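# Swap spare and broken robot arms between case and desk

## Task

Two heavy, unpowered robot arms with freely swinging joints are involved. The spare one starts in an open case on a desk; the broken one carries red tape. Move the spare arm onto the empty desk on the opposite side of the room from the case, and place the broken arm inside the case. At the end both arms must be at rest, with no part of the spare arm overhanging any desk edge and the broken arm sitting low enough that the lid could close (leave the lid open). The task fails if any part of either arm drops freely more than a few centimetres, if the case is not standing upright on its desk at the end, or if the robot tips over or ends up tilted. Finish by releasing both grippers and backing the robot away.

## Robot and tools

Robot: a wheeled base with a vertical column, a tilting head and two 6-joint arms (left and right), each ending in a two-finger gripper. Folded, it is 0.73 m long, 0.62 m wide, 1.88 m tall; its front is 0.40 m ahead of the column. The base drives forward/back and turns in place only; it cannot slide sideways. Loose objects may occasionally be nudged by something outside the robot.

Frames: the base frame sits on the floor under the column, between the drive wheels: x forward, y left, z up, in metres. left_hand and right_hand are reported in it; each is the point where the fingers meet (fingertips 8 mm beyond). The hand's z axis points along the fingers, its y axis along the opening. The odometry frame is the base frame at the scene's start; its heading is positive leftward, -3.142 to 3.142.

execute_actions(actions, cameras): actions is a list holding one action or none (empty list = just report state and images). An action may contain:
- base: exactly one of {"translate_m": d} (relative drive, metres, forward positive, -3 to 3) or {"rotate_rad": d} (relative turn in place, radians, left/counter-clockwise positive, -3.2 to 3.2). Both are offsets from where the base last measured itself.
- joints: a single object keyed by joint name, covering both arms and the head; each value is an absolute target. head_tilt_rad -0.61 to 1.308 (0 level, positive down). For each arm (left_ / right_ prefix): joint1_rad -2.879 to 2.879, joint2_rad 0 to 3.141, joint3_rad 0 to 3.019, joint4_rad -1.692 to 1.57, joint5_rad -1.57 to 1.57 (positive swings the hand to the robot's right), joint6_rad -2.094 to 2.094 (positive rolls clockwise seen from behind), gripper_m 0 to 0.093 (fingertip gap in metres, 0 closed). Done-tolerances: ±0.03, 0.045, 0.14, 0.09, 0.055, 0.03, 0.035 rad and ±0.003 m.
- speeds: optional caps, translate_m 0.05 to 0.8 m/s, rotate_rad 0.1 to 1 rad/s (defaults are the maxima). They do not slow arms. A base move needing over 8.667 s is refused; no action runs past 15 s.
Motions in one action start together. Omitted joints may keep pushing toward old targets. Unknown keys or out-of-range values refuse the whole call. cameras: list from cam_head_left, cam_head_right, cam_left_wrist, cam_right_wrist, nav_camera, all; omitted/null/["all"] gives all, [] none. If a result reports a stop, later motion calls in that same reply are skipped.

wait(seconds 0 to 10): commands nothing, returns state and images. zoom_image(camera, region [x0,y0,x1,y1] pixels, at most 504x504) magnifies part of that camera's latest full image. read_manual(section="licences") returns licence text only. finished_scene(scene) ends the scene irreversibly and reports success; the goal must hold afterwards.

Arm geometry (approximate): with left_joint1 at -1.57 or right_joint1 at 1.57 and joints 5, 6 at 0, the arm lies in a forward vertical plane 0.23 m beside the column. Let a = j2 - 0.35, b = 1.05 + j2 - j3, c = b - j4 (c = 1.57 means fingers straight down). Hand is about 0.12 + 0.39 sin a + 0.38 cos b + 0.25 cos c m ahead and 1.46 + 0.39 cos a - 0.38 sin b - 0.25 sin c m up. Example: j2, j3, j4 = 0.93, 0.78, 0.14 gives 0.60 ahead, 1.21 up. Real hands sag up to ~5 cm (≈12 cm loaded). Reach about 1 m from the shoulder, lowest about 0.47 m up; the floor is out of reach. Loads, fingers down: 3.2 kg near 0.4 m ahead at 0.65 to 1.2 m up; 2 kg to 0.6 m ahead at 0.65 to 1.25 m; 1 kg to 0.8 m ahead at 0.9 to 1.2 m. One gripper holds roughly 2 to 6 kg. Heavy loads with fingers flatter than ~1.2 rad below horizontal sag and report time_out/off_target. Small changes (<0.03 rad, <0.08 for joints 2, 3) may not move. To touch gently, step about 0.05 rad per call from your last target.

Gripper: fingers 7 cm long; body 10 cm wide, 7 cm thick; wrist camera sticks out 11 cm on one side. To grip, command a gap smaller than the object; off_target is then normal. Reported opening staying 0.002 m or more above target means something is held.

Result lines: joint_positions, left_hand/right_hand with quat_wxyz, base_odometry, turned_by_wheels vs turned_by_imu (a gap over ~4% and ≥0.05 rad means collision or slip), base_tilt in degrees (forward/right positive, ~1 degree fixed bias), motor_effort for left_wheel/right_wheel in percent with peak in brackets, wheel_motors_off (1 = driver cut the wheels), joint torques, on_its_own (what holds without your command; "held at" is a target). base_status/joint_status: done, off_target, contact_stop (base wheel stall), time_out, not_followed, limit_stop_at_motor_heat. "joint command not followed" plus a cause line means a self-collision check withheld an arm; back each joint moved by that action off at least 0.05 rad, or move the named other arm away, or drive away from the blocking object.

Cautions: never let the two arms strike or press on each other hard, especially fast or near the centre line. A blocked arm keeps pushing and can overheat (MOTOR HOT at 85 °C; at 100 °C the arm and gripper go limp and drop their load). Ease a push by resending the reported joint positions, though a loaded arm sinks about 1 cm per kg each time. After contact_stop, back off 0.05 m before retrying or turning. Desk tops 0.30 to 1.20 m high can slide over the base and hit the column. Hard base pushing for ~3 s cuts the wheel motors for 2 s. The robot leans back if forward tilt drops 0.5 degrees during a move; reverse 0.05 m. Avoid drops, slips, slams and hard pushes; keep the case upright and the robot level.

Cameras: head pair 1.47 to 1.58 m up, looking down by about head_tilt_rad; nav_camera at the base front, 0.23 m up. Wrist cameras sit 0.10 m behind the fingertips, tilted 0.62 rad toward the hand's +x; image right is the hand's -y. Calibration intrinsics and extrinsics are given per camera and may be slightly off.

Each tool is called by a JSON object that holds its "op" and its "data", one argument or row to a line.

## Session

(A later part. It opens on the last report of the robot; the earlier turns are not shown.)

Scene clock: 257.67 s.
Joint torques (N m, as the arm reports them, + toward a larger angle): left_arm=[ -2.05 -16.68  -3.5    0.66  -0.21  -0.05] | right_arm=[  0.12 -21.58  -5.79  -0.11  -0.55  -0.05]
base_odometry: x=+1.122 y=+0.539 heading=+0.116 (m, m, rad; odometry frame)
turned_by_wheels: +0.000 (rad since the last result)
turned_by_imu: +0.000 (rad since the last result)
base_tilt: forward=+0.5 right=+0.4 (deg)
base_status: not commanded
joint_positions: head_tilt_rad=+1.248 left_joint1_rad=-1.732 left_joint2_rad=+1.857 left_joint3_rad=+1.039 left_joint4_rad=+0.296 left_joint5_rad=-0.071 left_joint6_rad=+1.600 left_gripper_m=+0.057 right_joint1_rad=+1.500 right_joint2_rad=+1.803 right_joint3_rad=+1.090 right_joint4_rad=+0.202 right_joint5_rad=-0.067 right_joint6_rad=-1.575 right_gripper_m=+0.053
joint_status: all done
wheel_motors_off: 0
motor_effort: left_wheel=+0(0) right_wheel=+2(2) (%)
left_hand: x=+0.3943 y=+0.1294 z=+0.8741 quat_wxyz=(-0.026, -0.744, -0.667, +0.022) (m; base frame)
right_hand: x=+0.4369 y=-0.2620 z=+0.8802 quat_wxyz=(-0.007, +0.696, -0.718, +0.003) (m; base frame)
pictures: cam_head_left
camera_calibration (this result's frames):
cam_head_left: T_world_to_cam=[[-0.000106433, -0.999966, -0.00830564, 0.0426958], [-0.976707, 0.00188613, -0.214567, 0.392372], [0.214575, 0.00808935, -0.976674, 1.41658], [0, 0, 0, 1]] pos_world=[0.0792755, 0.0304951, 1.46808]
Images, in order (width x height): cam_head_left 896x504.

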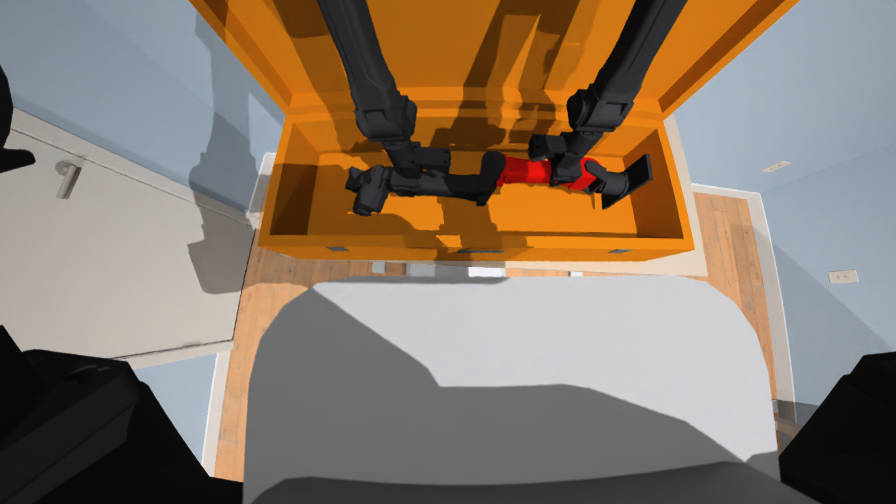

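Sliding now.

{"op": "execute_actions", "data": {
  "actions": [
    {"joints":{"left_joint1_rad":-1.72,"left_joint2_rad":1.86,"left_joint3_rad":1.075,"right_joint2_rad":1.76,"right_joint3_rad":1.095}}
  ],
  "cameras": []
}}

{"op": "execute_actions", "data": {
  "actions": [
    {"joints":{"left_joint1_rad":-1.715,"left_joint2_rad":1.93,"left_joint3_rad":1.135,"right_joint2_rad":1.82,"right_joint3_rad":1.145}}
  ],
  "cameras": []
}}

{"op": "execute_actions", "data": {
  "actions": [
    {"joints":{"left_joint1_rad":-1.71,"left_joint2_rad":1.99,"left_joint3_rad":1.195,"right_joint2_rad":1.88,"right_joint3_rad":1.2}}
  ],
  "cameras": []
}}

{"op": "execute_actions", "data": {
  "actions": [
    {"joints":{"left_joint2_rad":2.04,"left_joint3_rad":1.24,"right_joint2_rad":1.94,"right_joint3_rad":1.25}}
  ],
  "cameras": []
}}

{"op": "execute_actions", "data": {
  "actions": [
    {"joints":{"left_joint2_rad":2.08,"left_joint3_rad":1.27,"right_joint2_rad":1.98,"right_joint3_rad":1.27,"right_joint4_rad":0.205}}
  ],
  "cameras": ["cam_head_left"]
}}

Scene clock: 266.40 s.
Joint torques (N m, as the arm reports them, + toward a larger angle): left_arm=[ -1.84 -17.3   -3.78   0.64  -0.33  -0.02] | right_arm=[ -0.59 -21.27  -5.72  -0.12  -0.61  -0.08]
base_odometry: x=+1.122 y=+0.539 heading=+0.116 (m, m, rad; odometry frame)
turned_by_wheels: +0.000 (rad since the last result)
turned_by_imu: -0.001 (rad since the last result)
base_tilt: forward=+0.6 right=+0.4 (deg)
base_status: not commanded
joint_positions: head_tilt_rad=+1.248 left_joint1_rad=-1.727 left_joint2_rad=+1.918 left_joint3_rad=+1.098 left_joint4_rad=+0.298 left_joint5_rad=-0.070 left_joint6_rad=+1.601 left_gripper_m=+0.057 right_joint1_rad=+1.501 right_joint2_rad=+1.851 right_joint3_rad=+1.135 right_joint4_rad=+0.204 right_joint5_rad=-0.067 right_joint6_rad=-1.573 right_gripper_m=+0.053
joint_status: all done
wheel_motors_off: 0
motor_effort: left_wheel=-1(2) right_wheel=+1(1) (%)
left_hand: x=+0.3942 y=+0.1295 z=+0.8508 quat_wxyz=(-0.025, -0.744, -0.667, +0.021) (m; base frame)
right_hand: x=+0.4369 y=-0.2620 z=+0.8620 quat_wxyz=(-0.007, +0.696, -0.718, +0.002) (m; base frame)
pictures: none
No camera images: the call's "cameras" was empty. Leave "cameras" out to get every camera's image.

Scene clock: 267.20 s.
Joint torques (N m, as the arm reports them, + toward a larger angle): left_arm=[ -1.36 -14.78  -2.93   0.69  -0.11  -0.1 ] | right_arm=[ -0.13 -20.85  -6.19  -0.3   -0.36  -0.13]
base_odometry: x=+1.122 y=+0.539 heading=+0.116 (m, m, rad; odometry frame)
turned_by_wheels: +0.000 (rad since the last result)
turned_by_imu: +0.000 (rad since the last result)
base_tilt: forward=+0.5 right=+0.5 (deg)
base_status: not commanded
joint_positions: head_tilt_rad=+1.248 left_joint1_rad=-1.724 left_joint2_rad=+1.965 left_joint3_rad=+1.146 left_joint4_rad=+0.299 left_joint5_rad=-0.074 left_joint6_rad=+1.606 left_gripper_m=+0.057 right_joint1_rad=+1.501 right_joint2_rad=+1.909 right_joint3_rad=+1.189 right_joint4_rad=+0.209 right_joint5_rad=-0.073 right_joint6_rad=-1.570 right_gripper_m=+0.053
joint_status: all done
wheel_motors_off: 0
motor_effort: left_wheel=+0(2) right_wheel=+2(2) (%)
left_hand: x=+0.3947 y=+0.1296 z=+0.8325 quat_wxyz=(-0.024, -0.745, -0.666, +0.018) (m; base frame)
right_hand: x=+0.4367 y=-0.2623 z=+0.8400 quat_wxyz=(-0.009, +0.695, -0.719, +0.000) (m; base frame)
pictures: none
No camera images: the call's "cameras" was empty. Leave "cameras" out to get every camera's image.

Scene clock: 267.90 s.
Joint torques (N m, as the arm reports them, + toward a larger angle): left_arm=[ -1.41 -15.7   -3.42   0.58  -0.4   -0.05] | right_arm=[ -0.16 -20.52  -5.01  -0.15  -0.55  -0.12]
base_odometry: x=+1.122 y=+0.539 heading=+0.116 (m, m, rad; odometry frame)
turned_by_wheels: +0.000 (rad since the last result)
turned_by_imu: +0.000 (rad since the last result)
base_tilt: forward=+0.5 right=+0.4 (deg)
base_status: not commanded
joint_positions: head_tilt_rad=+1.248 left_joint1_rad=-1.720 left_joint2_rad=+2.030 left_joint3_rad=+1.212 left_joint4_rad=+0.299 left_joint5_rad=-0.068 left_joint6_rad=+1.602 left_gripper_m=+0.057 right_joint1_rad=+1.502 right_joint2_rad=+1.952 right_joint3_rad=+1.235 right_joint4_rad=+0.207 right_joint5_rad=-0.068 right_joint6_rad=-1.573 right_gripper_m=+0.053
joint_status: all done
wheel_motors_off: 0
motor_effort: left_wheel=-1(1) right_wheel=+0(2) (%)
left_hand: x=+0.3934 y=+0.1282 z=+0.8073 quat_wxyz=(-0.025, -0.743, -0.669, +0.019) (m; base frame)
right_hand: x=+0.4379 y=-0.2636 z=+0.8232 quat_wxyz=(-0.008, +0.696, -0.718, +0.002) (m; base frame)
pictures: none
No camera images: the call's "cameras" was empty. Leave "cameras" out to get every camera's image.

Scene clock: 268.53 s.
Joint torques (N m, as the arm reports them, + toward a larger angle): left_arm=[ -1.69 -15.74  -3.7    0.44  -0.37   0.  ] | right_arm=[ -0.3  -16.38  -2.42  -0.14  -0.52  -0.05]
base_odometry: x=+1.122 y=+0.539 heading=+0.116 (m, m, rad; odometry frame)
turned_by_wheels: +0.000 (rad since the last result)
turned_by_imu: +0.000 (rad since the last result)
base_tilt: forward=+0.5 right=+0.4 (deg)
base_status: not commanded
joint_positions: head_tilt_rad=+1.248 left_joint1_rad=-1.717 left_joint2_rad=+2.081 left_joint3_rad=+1.263 left_joint4_rad=+0.301 left_joint5_rad=-0.068 left_joint6_rad=+1.597 left_gripper_m=+0.056 right_joint1_rad=+1.504 right_joint2_rad=+1.971 right_joint3_rad=+1.257 right_joint4_rad=+0.198 right_joint5_rad=-0.069 right_joint6_rad=-1.574 right_gripper_m=+0.053
joint_status: all done
wheel_motors_off: 0
motor_effort: left_wheel=-3(2) right_wheel=+0(1) (%)
left_hand: x=+0.3910 y=+0.1284 z=+0.7879 quat_wxyz=(-0.024, -0.741, -0.671, +0.017) (m; base frame)
right_hand: x=+0.4372 y=-0.2628 z=+0.8158 quat_wxyz=(-0.007, +0.697, -0.718, -0.001) (m; base frame)
pictures: none
No camera images: the call's "cameras" was empty. Leave "cameras" out to get every camera's image.

Scene clock: 269.03 s.
Joint torques (N m, as the arm reports them, + toward a larger angle): left_arm=[ -1.91 -12.4   -1.86   0.57  -0.34   0.  ] | right_arm=[  0.07 -13.92  -0.68   0.52  -0.55  -0.05]
base_odometry: x=+1.122 y=+0.539 heading=+0.116 (m, m, rad; odometry frame)
turned_by_wheels: +0.000 (rad since the last result)
turned_by_imu: +0.000 (rad since the last result)
base_tilt: forward=+0.5 right=+0.3 (deg)
base_status: not commanded
joint_positions: head_tilt_rad=+1.248 left_joint1_rad=-1.717 left_joint2_rad=+2.082 left_joint3_rad=+1.265 left_joint4_rad=+0.301 left_joint5_rad=-0.069 left_joint6_rad=+1.597 left_gripper_m=+0.056 right_joint1_rad=+1.504 right_joint2_rad=+1.972 right_joint3_rad=+1.259 right_joint4_rad=+0.198 right_joint5_rad=-0.070 right_joint6_rad=-1.574 right_gripper_m=+0.053
joint_status: all done
wheel_motors_off: 0
motor_effort: left_wheel=-2(1) right_wheel=+0(2) (%)
left_hand: x=+0.3914 y=+0.1285 z=+0.7872 quat_wxyz=(-0.024, -0.741, -0.671, +0.017) (m; base frame)
right_hand: x=+0.4377 y=-0.2628 z=+0.8151 quat_wxyz=(-0.007, +0.697, -0.717, -0.001) (m; base frame)
pictures: cam_head_left
camera_calibration (this result's frames):
cam_head_left: T_world_to_cam=[[-0.000106433, -0.999966, -0.00830564, 0.0426958], [-0.976708, 0.00188613, -0.214567, 0.392372], [0.214575, 0.00808935, -0.976674, 1.41658], [0, 0, 0, 1]] pos_world=[0.0792755, 0.0304951, 1.46808]
Images, in order (width x height): cam_head_left 896x504.

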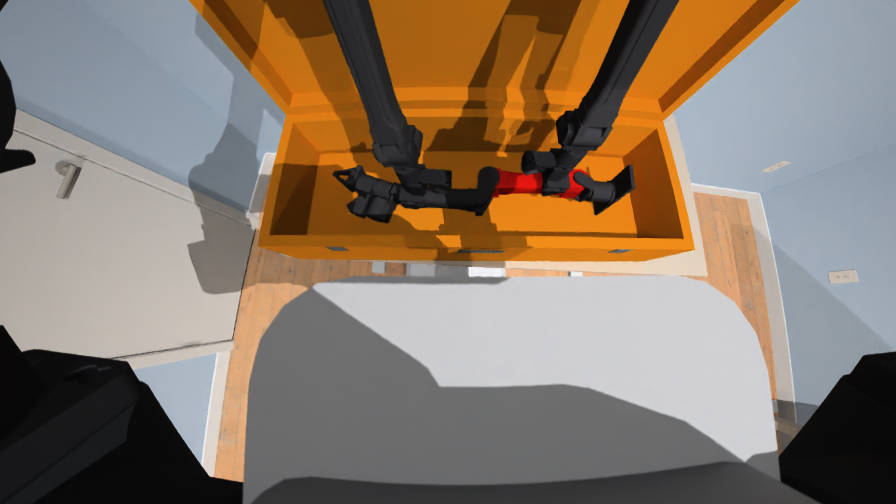

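{"op": "execute_actions", "data": {
  "actions": [
    {"joints":{"left_gripper_m":0.093,"right_gripper_m":0.093}}
  ],
  "cameras": []
}}

{"op": "execute_actions", "data": {
  "actions": [
    {"joints":{"left_joint2_rad":2.0,"left_joint3_rad":1.185,"right_joint2_rad":1.89,"right_joint3_rad":1.185}}
  ],
  "cameras": []
}}

{"op": "execute_actions", "data": {
  "actions": [
    {"joints":{"left_joint2_rad":1.9,"left_joint3_rad":1.085,"right_joint2_rad":1.79,"right_joint3_rad":1.09}}
  ],
  "cameras": []
}}

{"op": "execute_actions", "data": {
  "actions": [
    {"joints":{"left_joint2_rad":1.4,"left_joint3_rad":0.72,"left_joint4_rad":0.19,"right_joint2_rad":1.39,"right_joint3_rad":0.81,"right_joint4_rad":0.06}}
  ],
  "cameras": ["cam_head_left","cam_right_wrist"]
}}

{"op": "execute_actions", "data": {
  "actions": [
    {"base":{"translate_m":-0.7},"joints":{"head_tilt_rad":0.8}}
  ],
  "cameras": ["cam_head_left"]
}}

Scene clock: 274.97 s.
Joint torques (N m, as the arm reports them, + toward a larger angle): left_arm=[ -1.61 -12.32  -1.88   0.58   0.04   0.  ] | right_arm=[ -0.41 -13.08  -1.44   0.5   -0.26  -0.1 ]
base_odometry: x=+1.122 y=+0.539 heading=+0.116 (m, m, rad; odometry frame)
turned_by_wheels: +0.000 (rad since the last result)
turned_by_imu: -0.001 (rad since the last result)
base_tilt: forward=+0.5 right=+0.4 (deg)
base_status: not commanded
joint_positions: head_tilt_rad=+1.248 left_joint1_rad=-1.716 left_joint2_rad=+2.082 left_joint3_rad=+1.266 left_joint4_rad=+0.301 left_joint5_rad=-0.078 left_joint6_rad=+1.596 left_gripper_m=+0.093 right_joint1_rad=+1.504 right_joint2_rad=+1.972 right_joint3_rad=+1.269 right_joint4_rad=+0.198 right_joint5_rad=-0.078 right_joint6_rad=-1.574 right_gripper_m=+0.093
joint_status: all done
wheel_motors_off: 0
motor_effort: left_wheel=-1(2) right_wheel=+0(2) (%)
left_hand: x=+0.3924 y=+0.1304 z=+0.7869 quat_wxyz=(-0.021, -0.740, -0.672, +0.013) (m; base frame)
right_hand: x=+0.4439 y=-0.2616 z=+0.8145 quat_wxyz=(-0.014, +0.697, -0.717, +0.000) (m; base frame)
pictures: none
No camera images: the call's "cameras" was empty. Leave "cameras" out to get every camera's image.

Scene clock: 275.73 s.
Joint torques (N m, as the arm reports them, + toward a larger angle): left_arm=[ -1.86 -12.69  -2.37   0.49   0.06  -0.01] | right_arm=[ -0.48 -14.51  -2.16   0.54  -0.21  -0.12]
base_odometry: x=+1.122 y=+0.539 heading=+0.116 (m, m, rad; odometry frame)
turned_by_wheels: +0.000 (rad since the last result)
turned_by_imu: +0.000 (rad since the last result)
base_tilt: forward=+0.5 right=+0.4 (deg)
base_status: not commanded
joint_positions: head_tilt_rad=+1.248 left_joint1_rad=-1.716 left_joint2_rad=+2.001 left_joint3_rad=+1.190 left_joint4_rad=+0.301 left_joint5_rad=-0.078 left_joint6_rad=+1.596 left_gripper_m=+0.093 right_joint1_rad=+1.504 right_joint2_rad=+1.899 right_joint3_rad=+1.186 right_joint4_rad=+0.198 right_joint5_rad=-0.078 right_joint6_rad=-1.575 right_gripper_m=+0.093
joint_status: all done
wheel_motors_off: 0
motor_effort: left_wheel=-2(1) right_wheel=+1(0) (%)
left_hand: x=+0.3990 y=+0.1338 z=+0.8171 quat_wxyz=(-0.023, -0.740, -0.672, +0.011) (m; base frame)
right_hand: x=+0.4386 y=-0.2597 z=+0.8432 quat_wxyz=(-0.011, +0.697, -0.717, -0.003) (m; base frame)
pictures: none
No camera images: the call's "cameras" was empty. Leave "cameras" out to get every camera's image.

Scene clock: 276.60 s.
Joint torques (N m, as the arm reports them, + toward a larger angle): left_arm=[ -1.66 -12.17  -2.3    0.6    0.04   0.  ] | right_arm=[ -0.19 -14.32  -1.65   0.7   -0.23  -0.06]
base_odometry: x=+1.122 y=+0.539 heading=+0.116 (m, m, rad; odometry frame)
turned_by_wheels: +0.000 (rad since the last result)
turned_by_imu: +0.000 (rad since the last result)
base_tilt: forward=+0.5 right=+0.4 (deg)
base_status: not commanded
joint_positions: head_tilt_rad=+1.248 left_joint1_rad=-1.716 left_joint2_rad=+1.900 left_joint3_rad=+1.088 left_joint4_rad=+0.301 left_joint5_rad=-0.078 left_joint6_rad=+1.596 left_gripper_m=+0.093 right_joint1_rad=+1.504 right_joint2_rad=+1.792 right_joint3_rad=+1.094 right_joint4_rad=+0.198 right_joint5_rad=-0.078 right_joint6_rad=-1.575 right_gripper_m=+0.093
joint_status: all done
wheel_motors_off: 0
motor_effort: left_wheel=-2(2) right_wheel=+1(2) (%)
left_hand: x=+0.4003 y=+0.1386 z=+0.8559 quat_wxyz=(-0.023, -0.740, -0.672, +0.011) (m; base frame)
right_hand: x=+0.4445 y=-0.2576 z=+0.8832 quat_wxyz=(-0.016, +0.697, -0.717, +0.002) (m; base frame)
pictures: none
No camera images: the call's "cameras" was empty. Leave "cameras" out to get every camera's image.

Scene clock: 277.80 s.
Joint torques (N m, as the arm reports them, + toward a larger angle): left_arm=[ -0.52 -10.31  -1.42  -0.1    0.05   0.  ] | right_arm=[  0.27 -12.3   -0.37   0.53  -0.24  -0.05]
base_odometry: x=+1.122 y=+0.539 heading=+0.116 (m, m, rad; odometry frame)
turned_by_wheels: +0.000 (rad since the last result)
turned_by_imu: +0.000 (rad since the last result)
base_tilt: forward=+0.5 right=+0.4 (deg)
base_status: not commanded
joint_positions: head_tilt_rad=+1.248 left_joint1_rad=-1.716 left_joint2_rad=+1.389 left_joint3_rad=+0.727 left_joint4_rad=+0.200 left_joint5_rad=-0.078 left_joint6_rad=+1.596 left_gripper_m=+0.093 right_joint1_rad=+1.504 right_joint2_rad=+1.373 right_joint3_rad=+0.813 right_joint4_rad=+0.058 right_joint5_rad=-0.078 right_joint6_rad=-1.576 right_gripper_m=+0.093
joint_status: all done
wheel_motors_off: 0
motor_effort: left_wheel=-1(1) right_wheel=+2(2) (%)
left_hand: x=+0.4167 y=+0.1595 z=+1.0301 quat_wxyz=(-0.040, -0.738, -0.673, -0.006) (m; base frame)
right_hand: x=+0.4445 y=-0.2491 z=+1.0288 quat_wxyz=(-0.015, +0.697, -0.717, +0.001) (m; base frame)
pictures: cam_head_left, cam_right_wrist
camera_calibration (this result's frames):
cam_head_left: T_world_to_cam=[[-0.000106433, -0.999966, -0.00830564, 0.0426958], [-0.976708, 0.00188613, -0.214567, 0.392372], [0.214575, 0.00808935, -0.976674, 1.41658], [0, 0, 0, 1]] pos_world=[0.0792755, 0.0304951, 1.46808]
cam_right_wrist: T_world_to_cam=[[0.999116, -0.0240859, 0.0344552, -0.491546], [-0.0396339, -0.812939, 0.580999, -0.783236], [0.0140161, -0.581851, -0.813175, 0.809649], [0, 0, 0, 1]] pos_world=[0.448721, -0.177467, 1.13038]
Images, in order (width x height): cam_head_left 896x504, cam_right_wrist 504x504.

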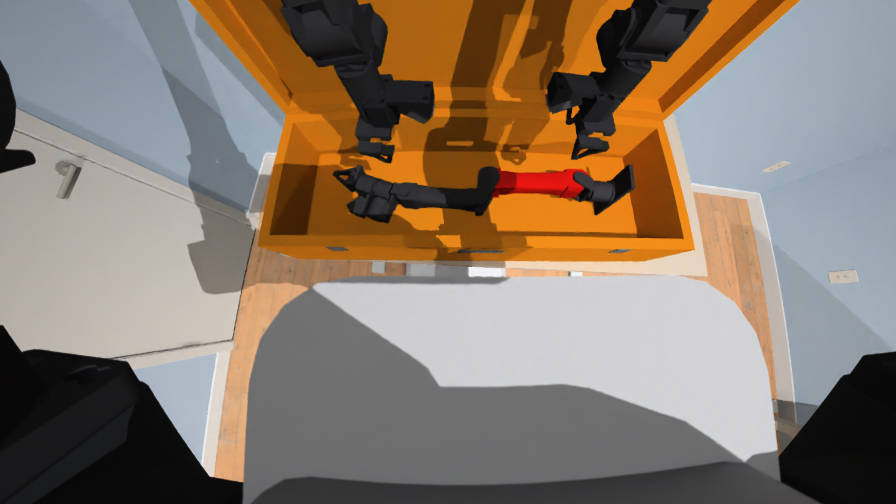

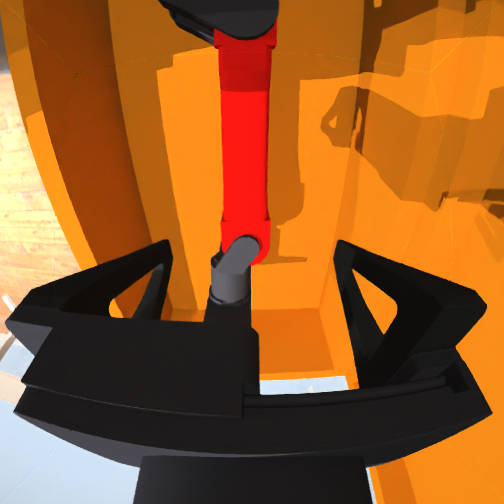

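Scene clock: 280.50 s.
Joint torques (N m, as the arm reports them, + toward a larger angle): left_arm=[ -0.85 -10.54  -1.02  -0.15   0.06  -0.01] | right_arm=[  0.54 -12.15   0.     0.47  -0.18  -0.04]
base_odometry: x=+0.427 y=+0.458 heading=+0.115 (m, m, rad; odometry frame)
turned_by_wheels: -0.001 (rad since the last result)
turned_by_imu: -0.001 (rad since the last result)
base_tilt: forward=+0.5 right=+0.4 (deg)
base_status: done
joint_positions: head_tilt_rad=+0.815 left_joint1_rad=-1.716 left_joint2_rad=+1.391 left_joint3_rad=+0.719 left_joint4_rad=+0.200 left_joint5_rad=-0.078 left_joint6_rad=+1.596 left_gripper_m=+0.093 right_joint1_rad=+1.504 right_joint2_rad=+1.377 right_joint3_rad=+0.807 right_joint4_rad=+0.058 right_joint5_rad=-0.078 right_joint6_rad=-1.576 right_gripper_m=+0.093
joint_status: all done
wheel_motors_off: 0
motor_effort: left_wheel=-3(43) right_wheel=+1(38) (%)
left_hand: x=+0.4111 y=+0.1599 z=+1.0300 quat_wxyz=(-0.037, -0.739, -0.673, -0.002) (m; base frame)
right_hand: x=+0.4392 y=-0.2490 z=+1.0274 quat_wxyz=(-0.012, +0.697, -0.717, -0.002) (m; base frame)
pictures: cam_head_left
camera_calibration (this result's frames):
cam_head_left: T_world_to_cam=[[0.00338501, -0.999966, -0.0075853, 0.0414119], [-0.796808, 0.00188613, -0.60423, 0.983459], [0.604224, 0.00808935, -0.796774, 1.12005], [0, 0, 0, 1]] pos_world=[0.106728, 0.0304951, 1.48697]
Images, in order (width x height): cam_head_left 896x504.

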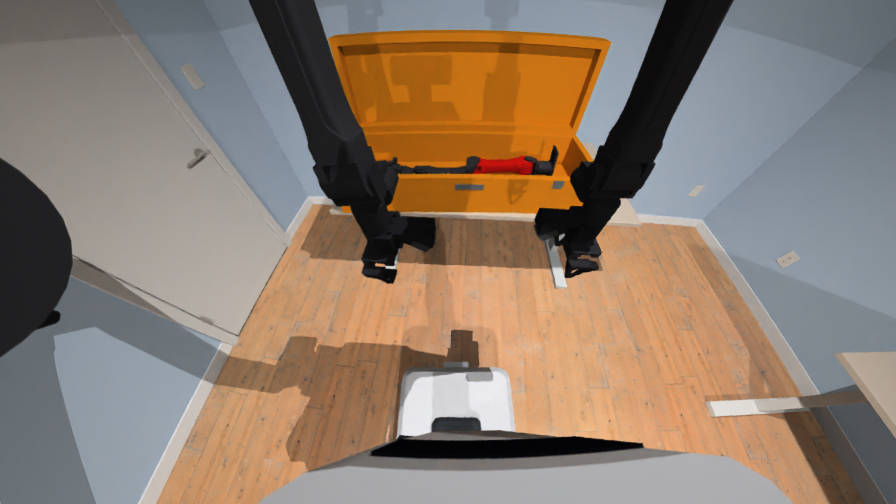

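{"op": "finished_scene", "data": {
  "scene": 1
}}

The scene is finished: the task was done.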